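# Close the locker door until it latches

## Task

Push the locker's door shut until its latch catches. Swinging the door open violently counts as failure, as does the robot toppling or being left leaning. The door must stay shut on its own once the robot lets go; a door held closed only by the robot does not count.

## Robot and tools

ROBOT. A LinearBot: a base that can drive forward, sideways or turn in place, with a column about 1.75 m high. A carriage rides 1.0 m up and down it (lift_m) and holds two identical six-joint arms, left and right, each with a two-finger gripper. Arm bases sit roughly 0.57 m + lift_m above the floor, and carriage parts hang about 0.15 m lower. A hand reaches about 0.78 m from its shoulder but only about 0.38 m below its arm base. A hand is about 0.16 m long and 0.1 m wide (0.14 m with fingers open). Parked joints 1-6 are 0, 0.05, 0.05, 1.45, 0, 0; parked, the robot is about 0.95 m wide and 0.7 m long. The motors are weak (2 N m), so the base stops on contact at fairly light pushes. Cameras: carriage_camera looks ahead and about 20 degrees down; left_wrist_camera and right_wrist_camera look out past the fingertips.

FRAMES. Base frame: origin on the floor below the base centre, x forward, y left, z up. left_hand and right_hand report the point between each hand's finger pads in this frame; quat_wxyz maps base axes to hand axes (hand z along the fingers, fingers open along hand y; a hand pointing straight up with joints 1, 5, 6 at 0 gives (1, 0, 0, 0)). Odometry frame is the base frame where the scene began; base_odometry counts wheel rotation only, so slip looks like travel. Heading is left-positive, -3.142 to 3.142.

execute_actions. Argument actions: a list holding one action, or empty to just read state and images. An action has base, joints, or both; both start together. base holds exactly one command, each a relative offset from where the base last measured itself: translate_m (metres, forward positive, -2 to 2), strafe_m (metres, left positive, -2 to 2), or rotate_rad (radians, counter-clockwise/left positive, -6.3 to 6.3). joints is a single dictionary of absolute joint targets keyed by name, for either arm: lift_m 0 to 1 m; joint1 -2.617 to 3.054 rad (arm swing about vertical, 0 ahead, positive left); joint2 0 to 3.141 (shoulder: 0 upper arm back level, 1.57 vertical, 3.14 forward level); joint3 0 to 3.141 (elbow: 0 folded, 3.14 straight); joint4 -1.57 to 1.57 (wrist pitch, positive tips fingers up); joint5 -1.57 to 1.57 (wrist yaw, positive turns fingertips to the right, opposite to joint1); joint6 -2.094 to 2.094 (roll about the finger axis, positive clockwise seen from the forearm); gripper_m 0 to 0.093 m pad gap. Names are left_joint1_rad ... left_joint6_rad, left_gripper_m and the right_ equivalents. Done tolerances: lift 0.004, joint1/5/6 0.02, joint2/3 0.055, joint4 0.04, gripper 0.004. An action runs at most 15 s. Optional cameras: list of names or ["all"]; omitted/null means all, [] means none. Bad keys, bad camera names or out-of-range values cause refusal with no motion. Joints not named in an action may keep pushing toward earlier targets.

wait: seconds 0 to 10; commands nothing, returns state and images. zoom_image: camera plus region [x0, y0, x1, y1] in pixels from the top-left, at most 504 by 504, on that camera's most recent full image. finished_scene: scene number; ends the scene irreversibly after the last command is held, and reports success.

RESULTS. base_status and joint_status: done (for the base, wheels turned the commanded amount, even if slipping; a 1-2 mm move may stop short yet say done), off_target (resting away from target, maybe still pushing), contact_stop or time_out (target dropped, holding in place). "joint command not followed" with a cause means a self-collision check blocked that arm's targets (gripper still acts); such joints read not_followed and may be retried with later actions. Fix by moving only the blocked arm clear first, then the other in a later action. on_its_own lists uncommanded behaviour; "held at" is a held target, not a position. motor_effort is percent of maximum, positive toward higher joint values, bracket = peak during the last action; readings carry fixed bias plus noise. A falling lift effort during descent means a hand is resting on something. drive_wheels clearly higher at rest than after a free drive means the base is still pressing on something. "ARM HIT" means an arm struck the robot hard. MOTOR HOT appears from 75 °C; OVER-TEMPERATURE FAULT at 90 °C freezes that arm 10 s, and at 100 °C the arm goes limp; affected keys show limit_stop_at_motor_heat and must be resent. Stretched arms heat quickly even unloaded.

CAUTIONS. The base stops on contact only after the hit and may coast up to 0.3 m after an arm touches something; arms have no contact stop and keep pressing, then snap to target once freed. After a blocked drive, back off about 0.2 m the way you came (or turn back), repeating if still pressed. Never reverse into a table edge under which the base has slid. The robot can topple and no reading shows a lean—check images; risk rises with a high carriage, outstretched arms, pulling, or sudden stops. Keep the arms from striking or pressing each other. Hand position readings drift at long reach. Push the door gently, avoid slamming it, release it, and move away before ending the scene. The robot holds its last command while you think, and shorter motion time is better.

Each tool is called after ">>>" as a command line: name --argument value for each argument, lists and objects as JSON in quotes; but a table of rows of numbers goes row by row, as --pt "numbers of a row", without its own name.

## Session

>>> execute_actions --actions '[]'

Scene clock: 0.00 s.
base_odometry: x=+0.000 y=+0.000 heading=+0.000 (m, m, rad; odometry frame)
base_status: not commanded
joint_positions: lift_m=+0.302 left_joint1_rad=-0.017 left_joint2_rad=+0.043 left_joint3_rad=+0.055 left_joint4_rad=+1.459 left_joint5_rad=+0.017 left_joint6_rad=+0.011 left_gripper_m=+0.095 right_joint1_rad=+0.018 right_joint2_rad=+0.060 right_joint3_rad=+0.054 right_joint4_rad=+1.396 right_joint5_rad=-0.044 right_joint6_rad=+0.008 right_gripper_m=+0.094
joint_status: not commanded
motor_effort: lift_m=+31 drive_wheels=-4 (%)
left_hand: x=+0.2900 y=+0.3065 z=+1.3068 quat_wxyz=(+0.999, +0.009, +0.050, -0.003) (m; base frame)
right_hand: x=+0.3109 y=-0.3013 z=+1.3039 quat_wxyz=(+0.996, -0.023, +0.090, +0.015) (m; base frame)
pictures: carriage_camera, left_wrist_camera, right_wrist_camera
Images, in order (width x height): carriage_camera 504x504, left_wrist_camera 504x504, right_wrist_camera 504x504.

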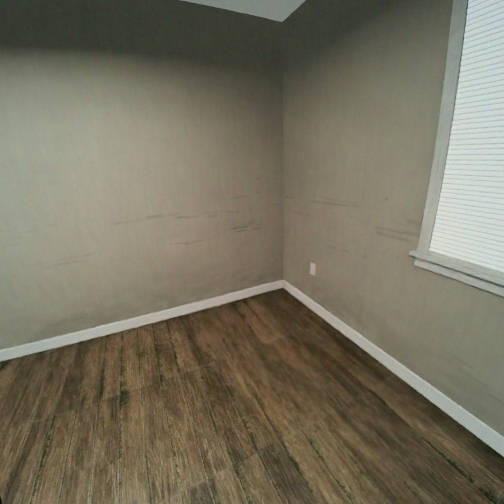

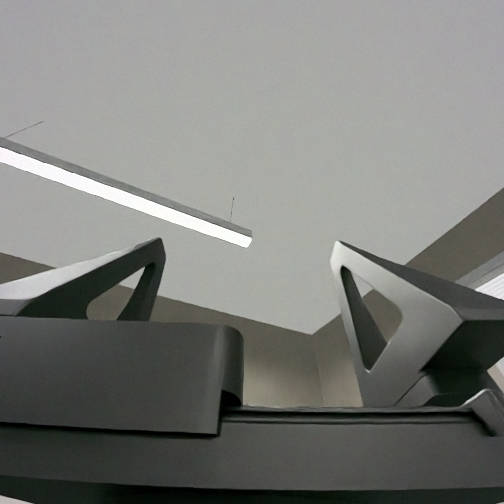

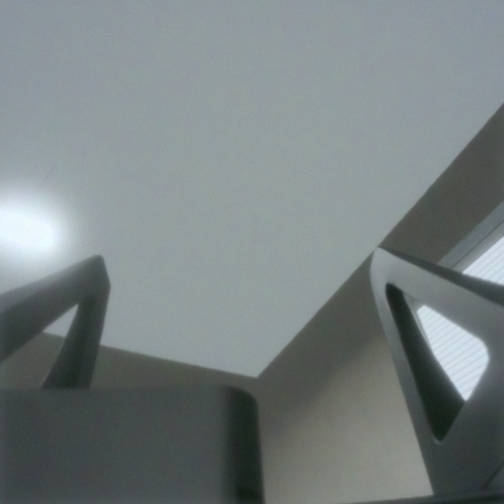

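>>> execute_actions --actions '[{"joints": {"left_joint4_rad": 0.15, "left_joint5_rad": -1.5, "right_joint4_rad": 0.15, "right_joint5_rad": 1.5}}]'

Scene clock: 19.87 s.
base_odometry: x=+0.000 y=+0.000 heading=+0.000 (m, m, rad; odometry frame)
base_status: not commanded
joint_positions: lift_m=+0.302 left_joint1_rad=-0.017 left_joint2_rad=+0.043 left_joint3_rad=+0.055 left_joint4_rad=+0.167 left_joint5_rad=-1.492 left_joint6_rad=+0.011 left_gripper_m=+0.095 right_joint1_rad=+0.018 right_joint2_rad=+0.060 right_joint3_rad=+0.054 right_joint4_rad=+0.158 right_joint5_rad=+1.496 right_joint6_rad=+0.008 right_gripper_m=+0.094
joint_status: all done
motor_effort: lift_m=+31(31) drive_wheels=-1(1) (%)
left_hand: x=+0.3546 y=+0.4796 z=+1.0777 quat_wxyz=(+0.565, -0.514, +0.478, +0.434) (m; base frame)
right_hand: x=+0.3558 y=-0.4796 z=+1.0754 quat_wxyz=(+0.562, +0.514, +0.480, -0.436) (m; base frame)
pictures: carriage_camera, left_wrist_camera, right_wrist_camera
Images, in order (width x height): carriage_camera 504x504, left_wrist_camera 504x504, right_wrist_camera 504x504.

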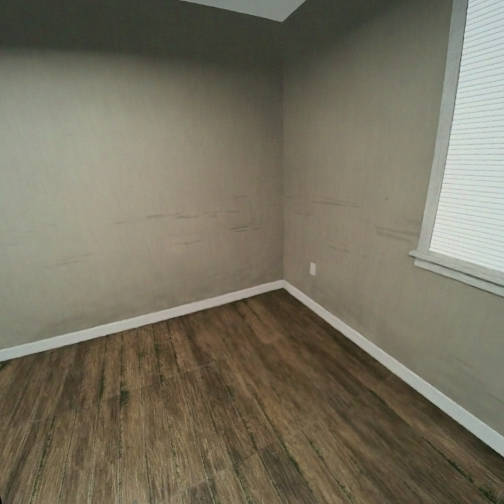

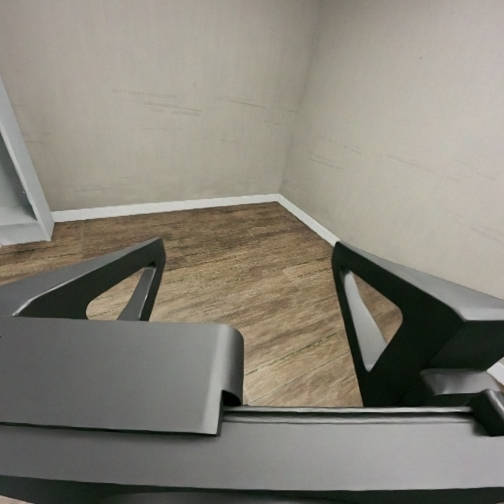

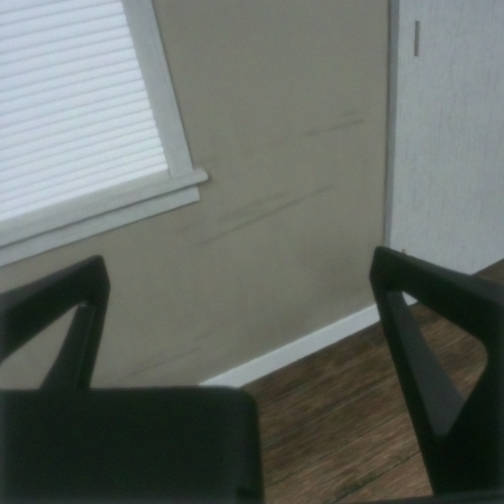

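>>> zoom_image --camera "left_wrist_camera" --region '[0, 40, 150, 280]'

Region (0, 40, 150, 280) of left_wrist_camera's 504x504 image, scaled by 2.100, with more detail than that image has; it fills the left 315 columns of this view, and the rest is white.

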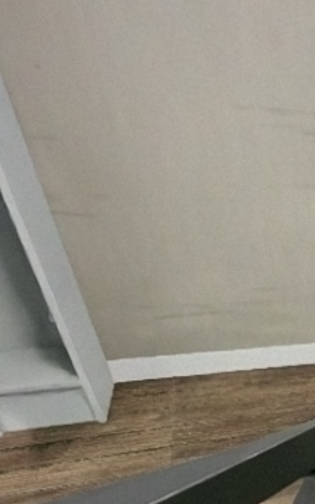

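>>> execute_actions --actions '[{"base": {"rotate_rad": 2.07}, "joints": {"left_joint4_rad": 1.45, "left_joint5_rad": 0.0, "right_joint2_rad": 1.57, "right_joint3_rad": 1.57, "right_joint4_rad": 0.0, "right_joint5_rad": 1.5, "right_gripper_m": 0.0}}]'

Scene clock: 79.83 s.
base_odometry: x=+0.000 y=+0.000 heading=+2.068 (m, m, rad; odometry frame)
base_status: done
joint_positions: lift_m=+0.302 left_joint1_rad=-0.017 left_joint2_rad=+0.043 left_joint3_rad=+0.055 left_joint4_rad=+1.435 left_joint5_rad=-0.008 left_joint6_rad=+0.011 left_gripper_m=+0.095 right_joint1_rad=+0.018 right_joint2_rad=+1.569 right_joint3_rad=+1.555 right_joint4_rad=+0.007 right_joint5_rad=+1.498 right_joint6_rad=+0.008 right_gripper_m=+0.000
joint_status: all done
motor_effort: lift_m=+31(31) drive_wheels=+25(52) (%)
left_hand: x=+0.2960 y=+0.3107 z=+1.3062 quat_wxyz=(+0.998, -0.003, +0.062, -0.003) (m; base frame)
right_hand: x=+0.6199 y=-0.4749 z=+1.3077 quat_wxyz=(+0.522, +0.477, +0.522, -0.477) (m; base frame)
pictures: carriage_camera, left_wrist_camera, right_wrist_camera
Images, in order (width x height): carriage_camera 504x504, left_wrist_camera 504x504, right_wrist_camera 504x504.

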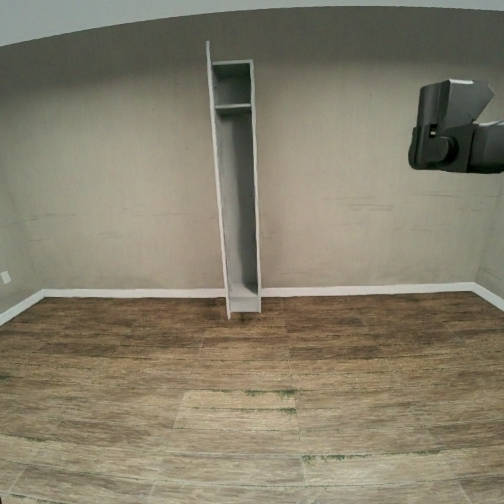

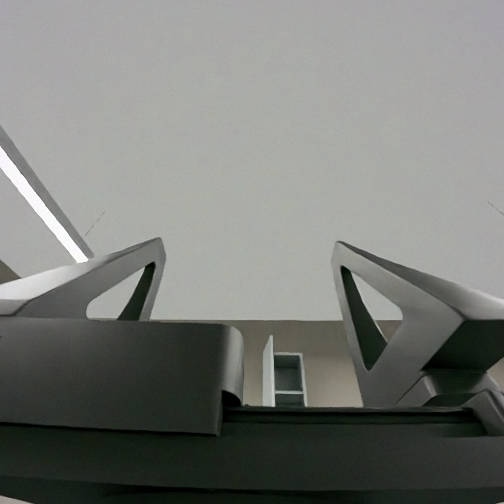

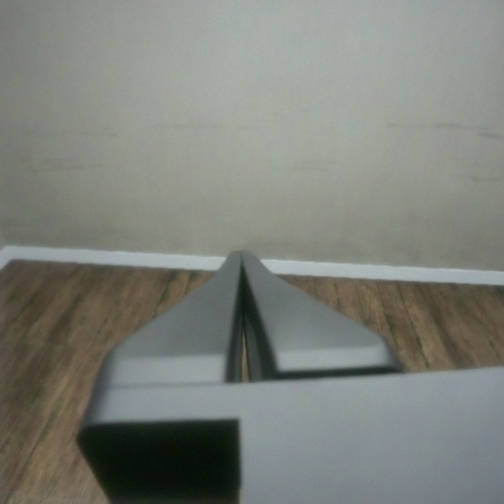

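>>> zoom_image --camera "carriage_camera" --region '[180, 30, 300, 190]'

>>> zoom_image --camera "carriage_camera" --region '[180, 180, 300, 340]'

Region (180, 30, 300, 190) of carriage_camera's 504x504 image, scaled by 3.150, with more detail than that image has; it fills the left 378 columns of this view, and the rest is white.

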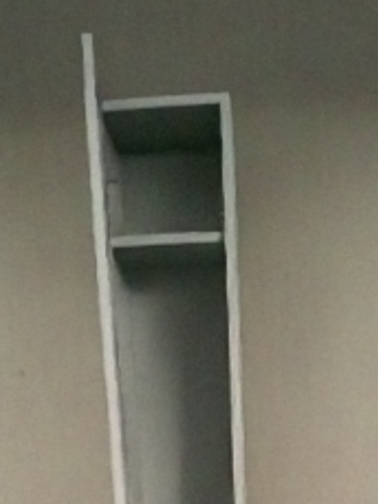

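Region (180, 180, 300, 340) of carriage_camera's 504x504 image, scaled by 3.150, with more detail than that image has; it fills the left 378 columns of this view, and the rest is white.

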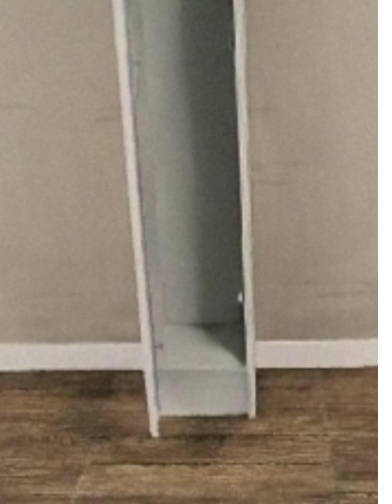

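>>> execute_actions --actions '[{"base": {"translate_m": 0.85}, "joints": {"left_joint2_rad": 1.57, "left_joint3_rad": 1.57, "left_joint4_rad": 0.0, "left_joint5_rad": 0.0, "left_gripper_m": 0.0, "right_joint2_rad": 0.05, "right_joint3_rad": 0.05, "right_joint4_rad": 1.45, "right_joint5_rad": 0.0}}]'

Scene clock: 176.63 s.
base_odometry: x=-0.407 y=+0.746 heading=+2.069 (m, m, rad; odometry frame)
base_status: done
joint_positions: lift_m=+0.302 left_joint1_rad=-0.017 left_joint2_rad=+1.561 left_joint3_rad=+1.547 left_joint4_rad=+0.014 left_joint5_rad=-0.007 left_joint6_rad=+0.011 left_gripper_m=+0.001 right_joint1_rad=+0.017 right_joint2_rad=+0.060 right_joint3_rad=+0.064 right_joint4_rad=+1.452 right_joint5_rad=+0.004 right_joint6_rad=+0.008 right_gripper_m=+0.000
joint_status: all done
motor_effort: lift_m=+31(31) drive_wheels=-14(49) (%)
left_hand: x=+0.7741 y=+0.3024 z=+1.3083 quat_wxyz=(+0.707, +0.007, +0.707, +0.000) (m; base frame)
right_hand: x=+0.2945 y=-0.3100 z=+1.3089 quat_wxyz=(+0.998, +0.002, +0.058, +0.013) (m; base frame)
pictures: carriage_camera, left_wrist_camera, right_wrist_camera
Images, in order (width x height): carriage_camera 504x504, left_wrist_camera 504x504, right_wrist_camera 504x504.

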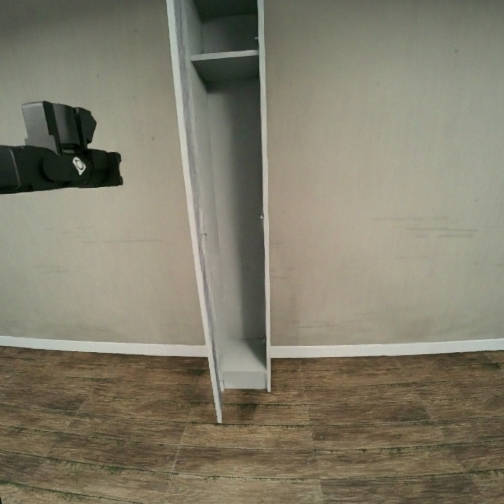

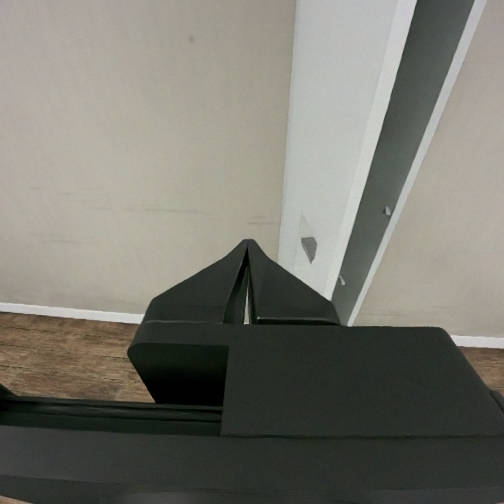

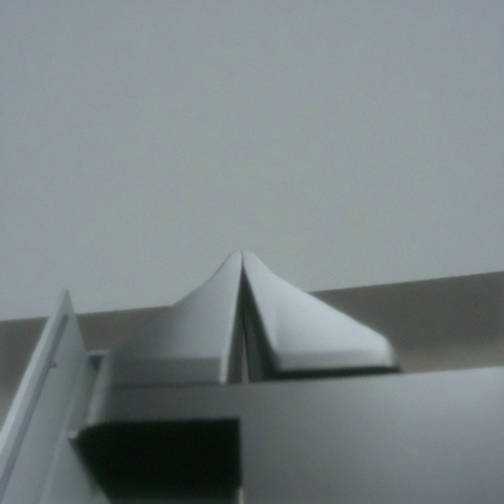

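>>> execute_actions --actions '[{"base": {"translate_m": 0.33}}]' --cameras '["carriage_camera", "left_wrist_camera"]'

Scene clock: 204.77 s.
base_odometry: x=-0.566 y=+1.036 heading=+2.071 (m, m, rad; odometry frame)
base_status: done
joint_positions: lift_m=+0.302 left_joint1_rad=-0.017 left_joint2_rad=+1.561 left_joint3_rad=+1.550 left_joint4_rad=+0.013 left_joint5_rad=-0.006 left_joint6_rad=+0.011 left_gripper_m=+0.001 right_joint1_rad=+0.017 right_joint2_rad=+0.060 right_joint3_rad=+0.064 right_joint4_rad=+1.450 right_joint5_rad=+0.004 right_joint6_rad=+0.008 right_gripper_m=+0.000
joint_status: not commanded
motor_effort: lift_m=+31(31) drive_wheels=-14(43) (%)
left_hand: x=+0.7739 y=+0.3021 z=+1.3099 quat_wxyz=(+0.708, +0.008, +0.706, +0.000) (m; base frame)
right_hand: x=+0.2949 y=-0.3100 z=+1.3088 quat_wxyz=(+0.998, +0.002, +0.058, +0.013) (m; base frame)
pictures: carriage_camera, left_wrist_camera
Images, in order (width x height): carriage_camera 504x504, left_wrist_camera 504x504.

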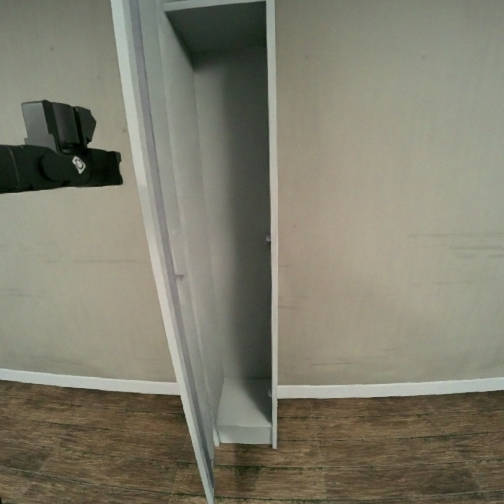

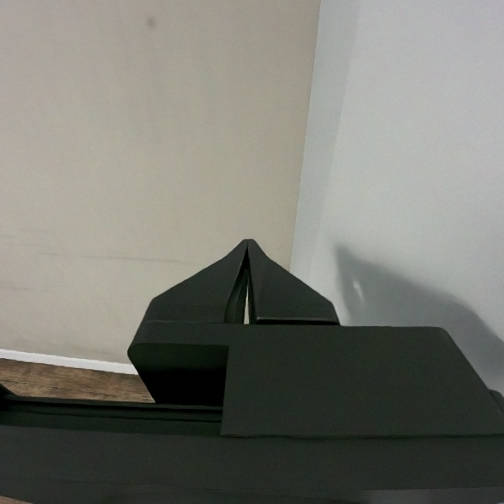

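>>> execute_actions --actions '[{"base": {"strafe_m": -0.3}, "joints": {"left_joint5_rad": 0.0}}]' --cameras '["carriage_camera", "left_wrist_camera"]'

Scene clock: 217.73 s.
base_odometry: x=-0.303 y=+1.180 heading=+2.072 (m, m, rad; odometry frame)
base_status: done
joint_positions: lift_m=+0.302 left_joint1_rad=-0.009 left_joint2_rad=+1.561 left_joint3_rad=+1.550 left_joint4_rad=+0.011 left_joint5_rad=-0.008 left_joint6_rad=+0.005 left_gripper_m=+0.001 right_joint1_rad=+0.017 right_joint2_rad=+0.060 right_joint3_rad=+0.064 right_joint4_rad=+1.449 right_joint5_rad=+0.003 right_joint6_rad=+0.008 right_gripper_m=+0.000
joint_status: all done
motor_effort: lift_m=+31(31) drive_wheels=-6(38) (%)
left_hand: x=+0.7739 y=+0.3065 z=+1.3094 quat_wxyz=(+0.707, +0.002, +0.707, +0.002) (m; base frame)
right_hand: x=+0.2952 y=-0.3098 z=+1.3088 quat_wxyz=(+0.998, +0.001, +0.059, +0.013) (m; base frame)
pictures: carriage_camera, left_wrist_camera
Images, in order (width x height): carriage_camera 504x504, left_wrist_camera 504x504.

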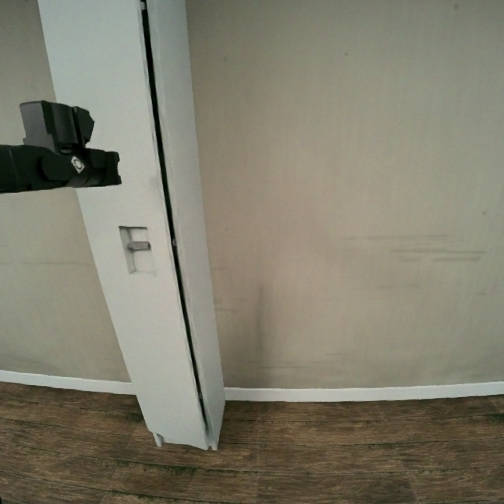

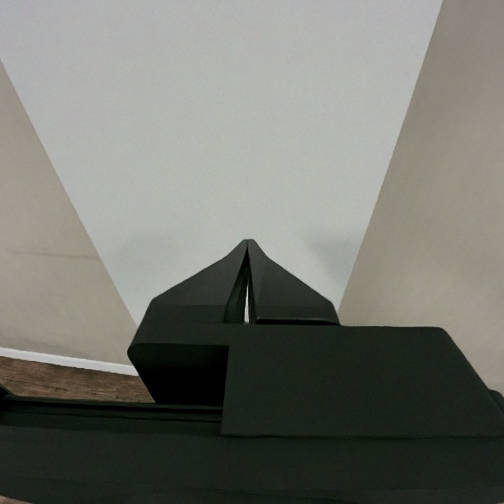

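>>> execute_actions --actions '[{"base": {"translate_m": 0.09}}]' --cameras '["carriage_camera", "left_wrist_camera"]'

Scene clock: 231.23 s.
base_odometry: x=-0.345 y=+1.259 heading=+2.070 (m, m, rad; odometry frame)
base_status: done
joint_positions: lift_m=+0.302 left_joint1_rad=-0.010 left_joint2_rad=+1.558 left_joint3_rad=+1.557 left_joint4_rad=+0.009 left_joint5_rad=-0.008 left_joint6_rad=+0.005 left_gripper_m=+0.001 right_joint1_rad=+0.017 right_joint2_rad=+0.060 right_joint3_rad=+0.064 right_joint4_rad=+1.448 right_joint5_rad=+0.002 right_joint6_rad=+0.008 right_gripper_m=+0.000
joint_status: not commanded
motor_effort: lift_m=+31(31) drive_wheels=-11(35) (%)
left_hand: x=+0.7726 y=+0.3062 z=+1.3133 quat_wxyz=(+0.710, +0.002, +0.704, +0.001) (m; base frame)
right_hand: x=+0.2955 y=-0.3096 z=+1.3087 quat_wxyz=(+0.998, +0.001, +0.060, +0.013) (m; base frame)
pictures: carriage_camera, left_wrist_camera
Images, in order (width x height): carriage_camera 504x504, left_wrist_camera 504x504.

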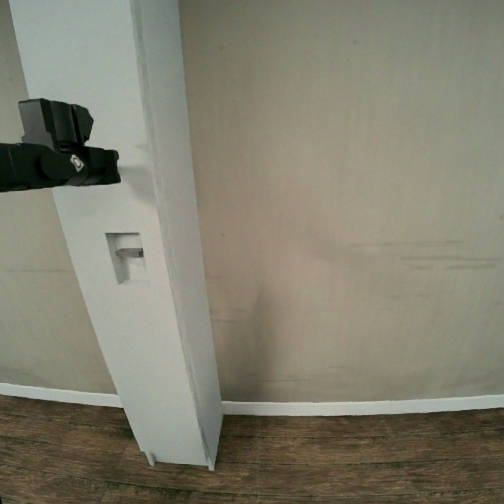

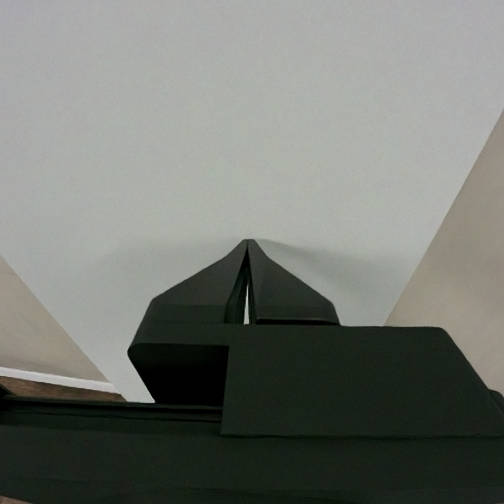

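>>> execute_actions --actions '[]'

Scene clock: 246.97 s.
base_odometry: x=-0.345 y=+1.259 heading=+2.070 (m, m, rad; odometry frame)
base_status: done
joint_positions: lift_m=+0.302 left_joint1_rad=-0.010 left_joint2_rad=+1.558 left_joint3_rad=+1.557 left_joint4_rad=+0.009 left_joint5_rad=-0.008 left_joint6_rad=+0.005 left_gripper_m=+0.001 right_joint1_rad=+0.017 right_joint2_rad=+0.060 right_joint3_rad=+0.064 right_joint4_rad=+1.448 right_joint5_rad=+0.002 right_joint6_rad=+0.008 right_gripper_m=+0.000
joint_status: not commanded
motor_effort: lift_m=+31(31) drive_wheels=-11(35) (%)
left_hand: x=+0.7726 y=+0.3062 z=+1.3133 quat_wxyz=(+0.710, +0.002, +0.704, +0.001) (m; base frame)
right_hand: x=+0.2955 y=-0.3096 z=+1.3087 quat_wxyz=(+0.998, +0.001, +0.060, +0.013) (m; base frame)
pictures: carriage_camera, left_wrist_camera, right_wrist_camera
Images, in order (width x height): carriage_camera 504x504, left_wrist_camera 504x504, right_wrist_camera 504x504.

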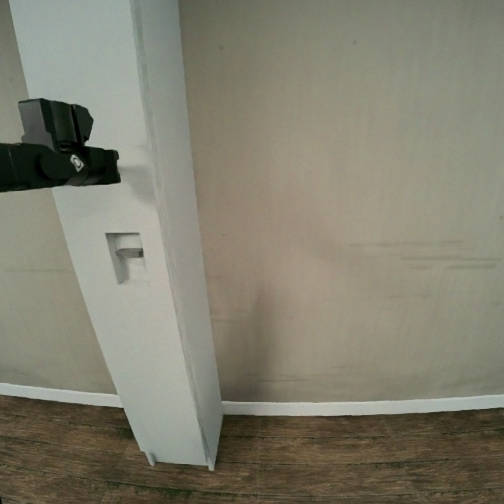

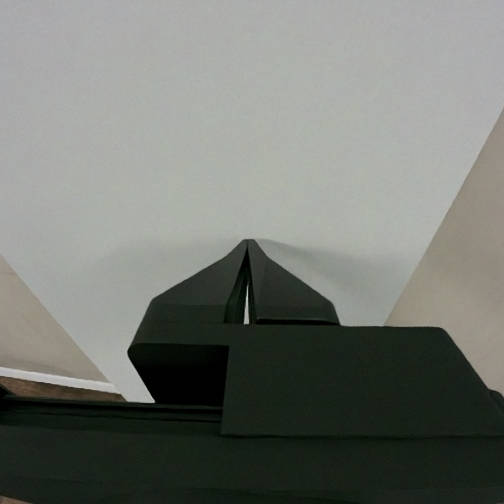

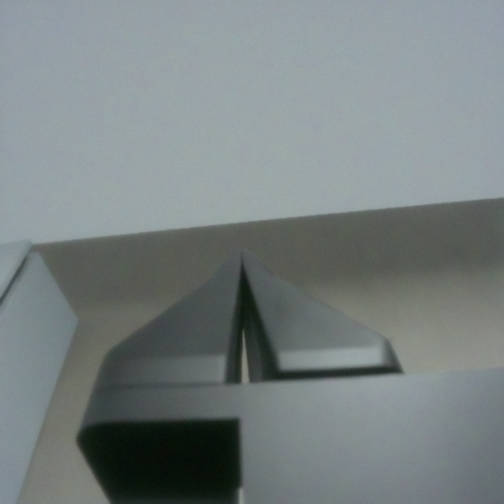

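>>> zoom_image --camera "carriage_camera" --region '[60, 120, 240, 300]'

>>> execute_actions --actions '[{"joints": {"left_joint2_rad": 1.66, "left_joint3_rad": 1.66, "left_joint4_rad": 0.0}}]' --cameras '["carriage_camera"]'

Region (60, 120, 240, 300) of carriage_camera's 504x504 image, scaled by 2.800, with more detail than that image has.

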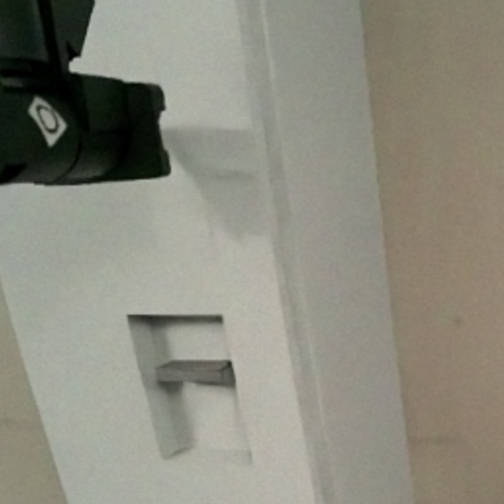

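Scene clock: 252.93 s.
base_odometry: x=-0.345 y=+1.259 heading=+2.070 (m, m, rad; odometry frame)
base_status: not commanded
joint_positions: lift_m=+0.302 left_joint1_rad=-0.010 left_joint2_rad=+1.614 left_joint3_rad=+1.640 left_joint4_rad=-0.029 left_joint5_rad=-0.004 left_joint6_rad=+0.005 left_gripper_m=+0.001 right_joint1_rad=+0.017 right_joint2_rad=+0.060 right_joint3_rad=+0.064 right_joint4_rad=+1.448 right_joint5_rad=+0.002 right_joint6_rad=+0.008 right_gripper_m=+0.000
joint_status: all done
motor_effort: lift_m=+31(31) drive_wheels=+9(11) (%)
left_hand: x=+0.7857 y=+0.3054 z=+1.3172 quat_wxyz=(+0.706, +0.004, +0.708, +0.000) (m; base frame)
right_hand: x=+0.2955 y=-0.3096 z=+1.3087 quat_wxyz=(+0.998, +0.001, +0.060, +0.013) (m; base frame)
pictures: carriage_camera
Images, in order (width x height): carriage_camera 504x504.

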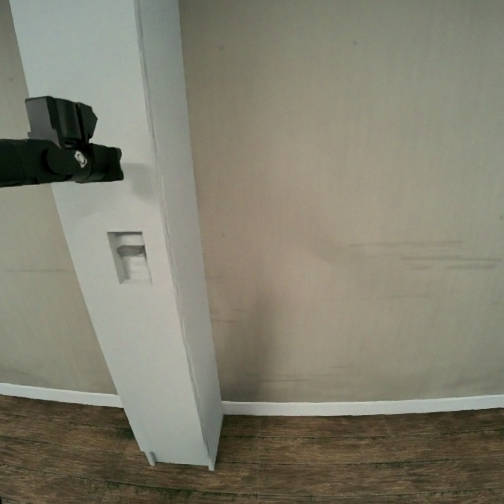

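>>> zoom_image --camera "carriage_camera" --region '[60, 120, 240, 300]'

Region (60, 120, 240, 300) of carriage_camera's 504x504 image, scaled by 2.800, with more detail than that image has.

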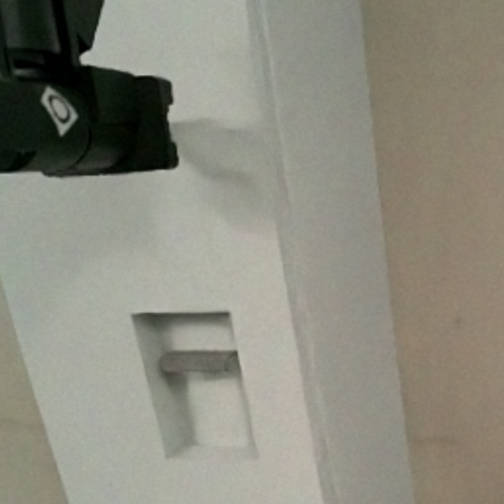

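>>> execute_actions --actions '[{"joints": {"left_joint2_rad": 1.73, "left_joint3_rad": 1.73, "left_joint4_rad": 0.0}}]' --cameras '["carriage_camera"]'

>>> zoom_image --camera "carriage_camera" --region '[60, 120, 240, 300]'

Scene clock: 261.53 s.
base_odometry: x=-0.345 y=+1.259 heading=+2.071 (m, m, rad; odometry frame)
base_status: not commanded
joint_positions: lift_m=+0.302 left_joint1_rad=-0.011 left_joint2_rad=+1.659 left_joint3_rad=+1.708 left_joint4_rad=-0.055 left_joint5_rad=-0.003 left_joint6_rad=+0.005 left_gripper_m=+0.001 right_joint1_rad=+0.017 right_joint2_rad=+0.060 right_joint3_rad=+0.063 right_joint4_rad=+1.447 right_joint5_rad=+0.001 right_joint6_rad=+0.008 right_gripper_m=+0.000
joint_status: left_joint2_rad off_target (ended at +1.659, target +1.730); left_joint4_rad off_target (ended at -0.055, target +0.000); the others done
motor_effort: lift_m=+31(31) drive_wheels=+12(13) (%)
left_hand: x=+0.7959 y=+0.3047 z=+1.3212 quat_wxyz=(+0.705, +0.005, +0.709, -0.001) (m; base frame)
right_hand: x=+0.2957 y=-0.3095 z=+1.3086 quat_wxyz=(+0.998, +0.000, +0.060, +0.013) (m; base frame)
pictures: carriage_camera
Images, in order (width x height): carriage_camera 504x504.

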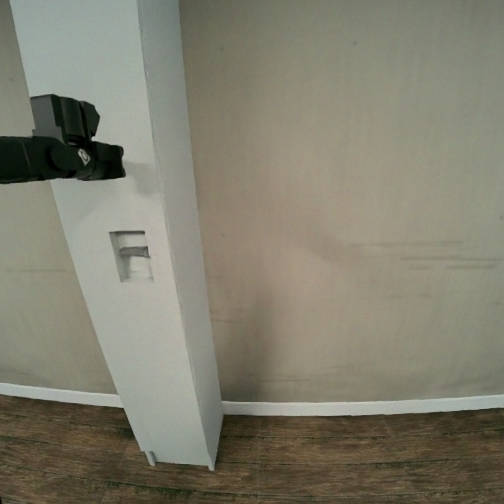

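Region (60, 120, 240, 300) of carriage_camera's 504x504 image, scaled by 2.800, with more detail than that image has.

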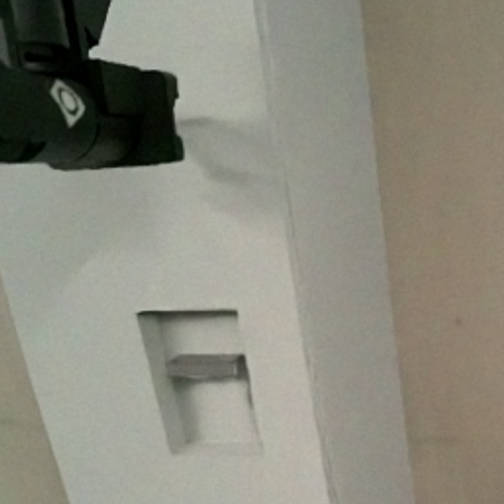

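>>> execute_actions --actions '[{"base": {"translate_m": -0.35}, "joints": {"left_joint2_rad": 1.5, "left_joint3_rad": 1.5, "left_joint4_rad": 0.0, "left_joint5_rad": 0.0}}]'

Scene clock: 268.67 s.
base_odometry: x=-0.177 y=+0.952 heading=+2.070 (m, m, rad; odometry frame)
base_status: done
joint_positions: lift_m=+0.302 left_joint1_rad=-0.011 left_joint2_rad=+1.503 left_joint3_rad=+1.523 left_joint4_rad=-0.005 left_joint5_rad=-0.007 left_joint6_rad=+0.005 left_gripper_m=+0.001 right_joint1_rad=+0.017 right_joint2_rad=+0.060 right_joint3_rad=+0.063 right_joint4_rad=+1.448 right_joint5_rad=+0.001 right_joint6_rad=+0.008 right_gripper_m=+0.000
joint_status: all done
motor_effort: lift_m=+31(31) drive_wheels=-5(51) (%)
left_hand: x=+0.7568 y=+0.3059 z=+1.3198 quat_wxyz=(+0.712, +0.003, +0.702, +0.001) (m; base frame)
right_hand: x=+0.2956 y=-0.3095 z=+1.3086 quat_wxyz=(+0.998, +0.000, +0.060, +0.013) (m; base frame)
pictures: carriage_camera, left_wrist_camera, right_wrist_camera
Images, in order (width x height): carriage_camera 504x504, left_wrist_camera 504x504, right_wrist_camera 504x504.

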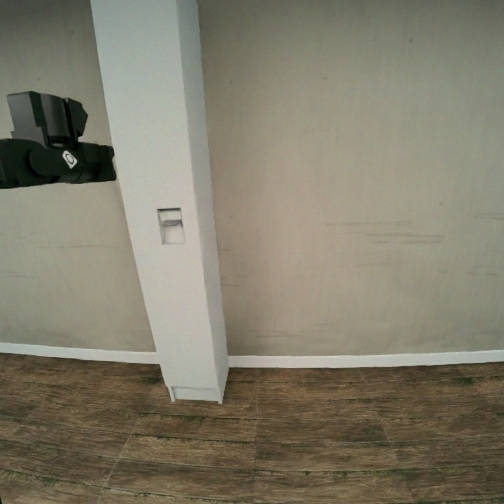

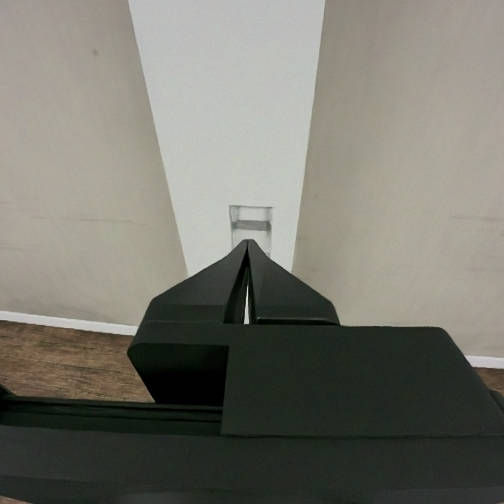

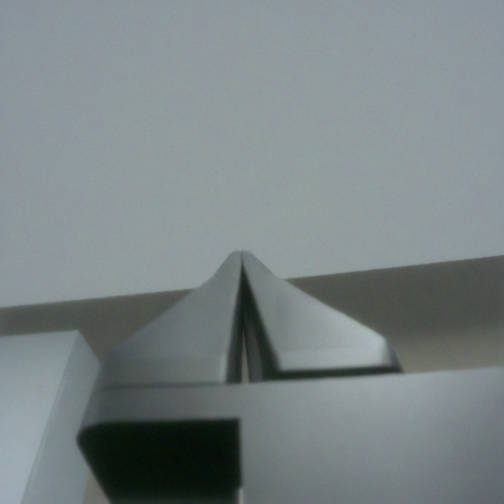

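>>> zoom_image --camera "carriage_camera" --region '[90, 160, 290, 420]'

>>> zoom_image --camera "left_wrist_camera" --region '[180, 150, 340, 280]'

Region (90, 160, 290, 420) of carriage_camera's 504x504 image, scaled by 1.938, with more detail than that image has; it fills the left 388 columns of this view, and the rest is white.

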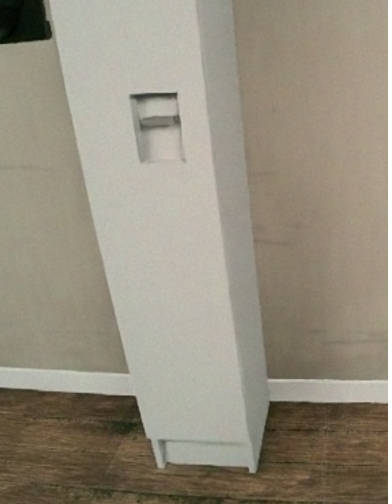

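Region (180, 150, 340, 280) of left_wrist_camera's 504x504 image, scaled by 3.150, with more detail than that image has; it fills the top 410 rows of this view, and the rest is white.

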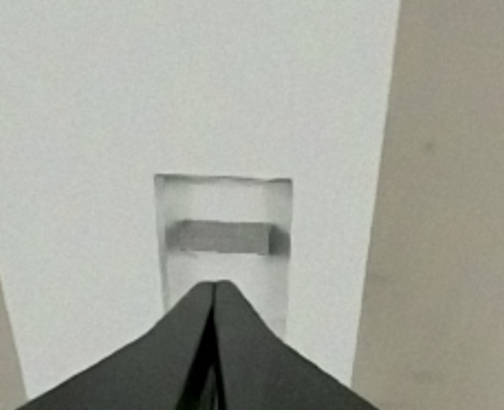

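>>> execute_actions --actions '[{"base": {"translate_m": -0.3}, "joints": {"left_joint2_rad": 0.05, "left_joint3_rad": 0.05, "left_joint4_rad": 1.45, "left_joint5_rad": 0.0}}]'

Scene clock: 279.53 s.
base_odometry: x=-0.033 y=+0.689 heading=+2.070 (m, m, rad; odometry frame)
base_status: done
joint_positions: lift_m=+0.302 left_joint1_rad=-0.011 left_joint2_rad=+0.061 left_joint3_rad=+0.072 left_joint4_rad=+1.448 left_joint5_rad=-0.006 left_joint6_rad=+0.005 left_gripper_m=+0.001 right_joint1_rad=+0.017 right_joint2_rad=+0.060 right_joint3_rad=+0.063 right_joint4_rad=+1.449 right_joint5_rad=+0.001 right_joint6_rad=+0.008 right_gripper_m=+0.000
joint_status: all done
motor_effort: lift_m=+31(31) drive_wheels=-5(42) (%)
left_hand: x=+0.2934 y=+0.3106 z=+1.3109 quat_wxyz=(+0.998, -0.003, +0.056, -0.003) (m; base frame)
right_hand: x=+0.2953 y=-0.3095 z=+1.3087 quat_wxyz=(+0.998, +0.000, +0.059, +0.013) (m; base frame)
pictures: carriage_camera, left_wrist_camera, right_wrist_camera
Images, in order (width x height): carriage_camera 504x504, left_wrist_camera 504x504, right_wrist_camera 504x504.

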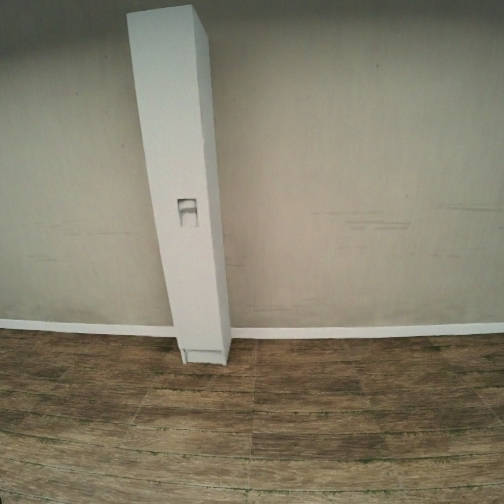

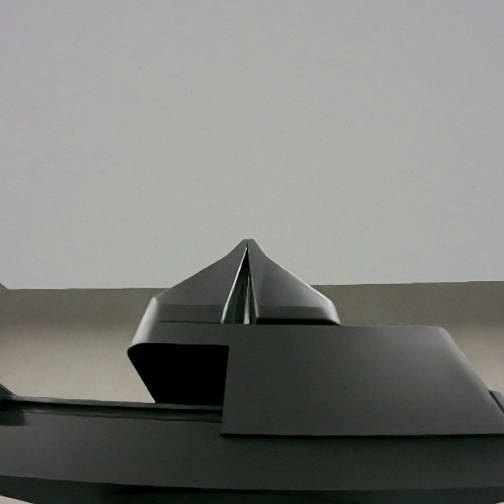

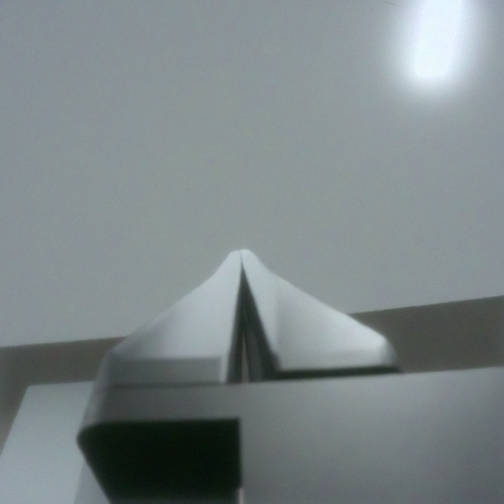

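>>> zoom_image --camera "carriage_camera" --region '[110, 0, 260, 380]'

>>> zoom_image --camera "carriage_camera" --region '[155, 180, 235, 250]'

Region (110, 0, 260, 380) of carriage_camera's 504x504 image, scaled by 1.326, with more detail than that image has; it fills the left 199 columns of this view, and the rest is white.

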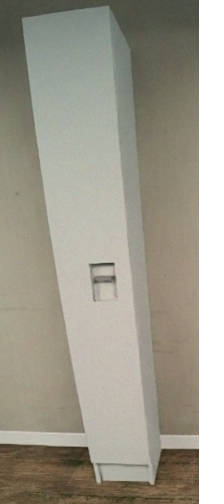

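Region (155, 180, 235, 250) of carriage_camera's 504x504 image, scaled by 6.300, with more detail than that image has; it fills the top 441 rows of this view, and the rest is white.

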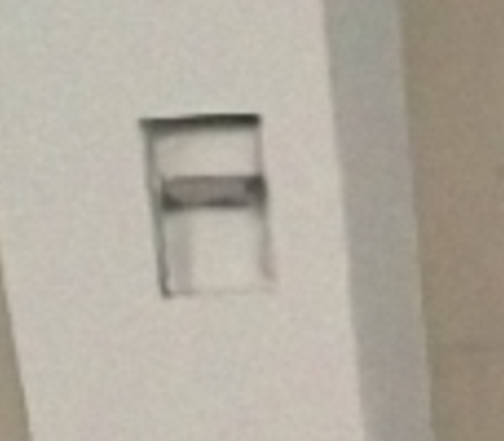

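>>> finished_scene --scene 2

The scene is finished: the task was done.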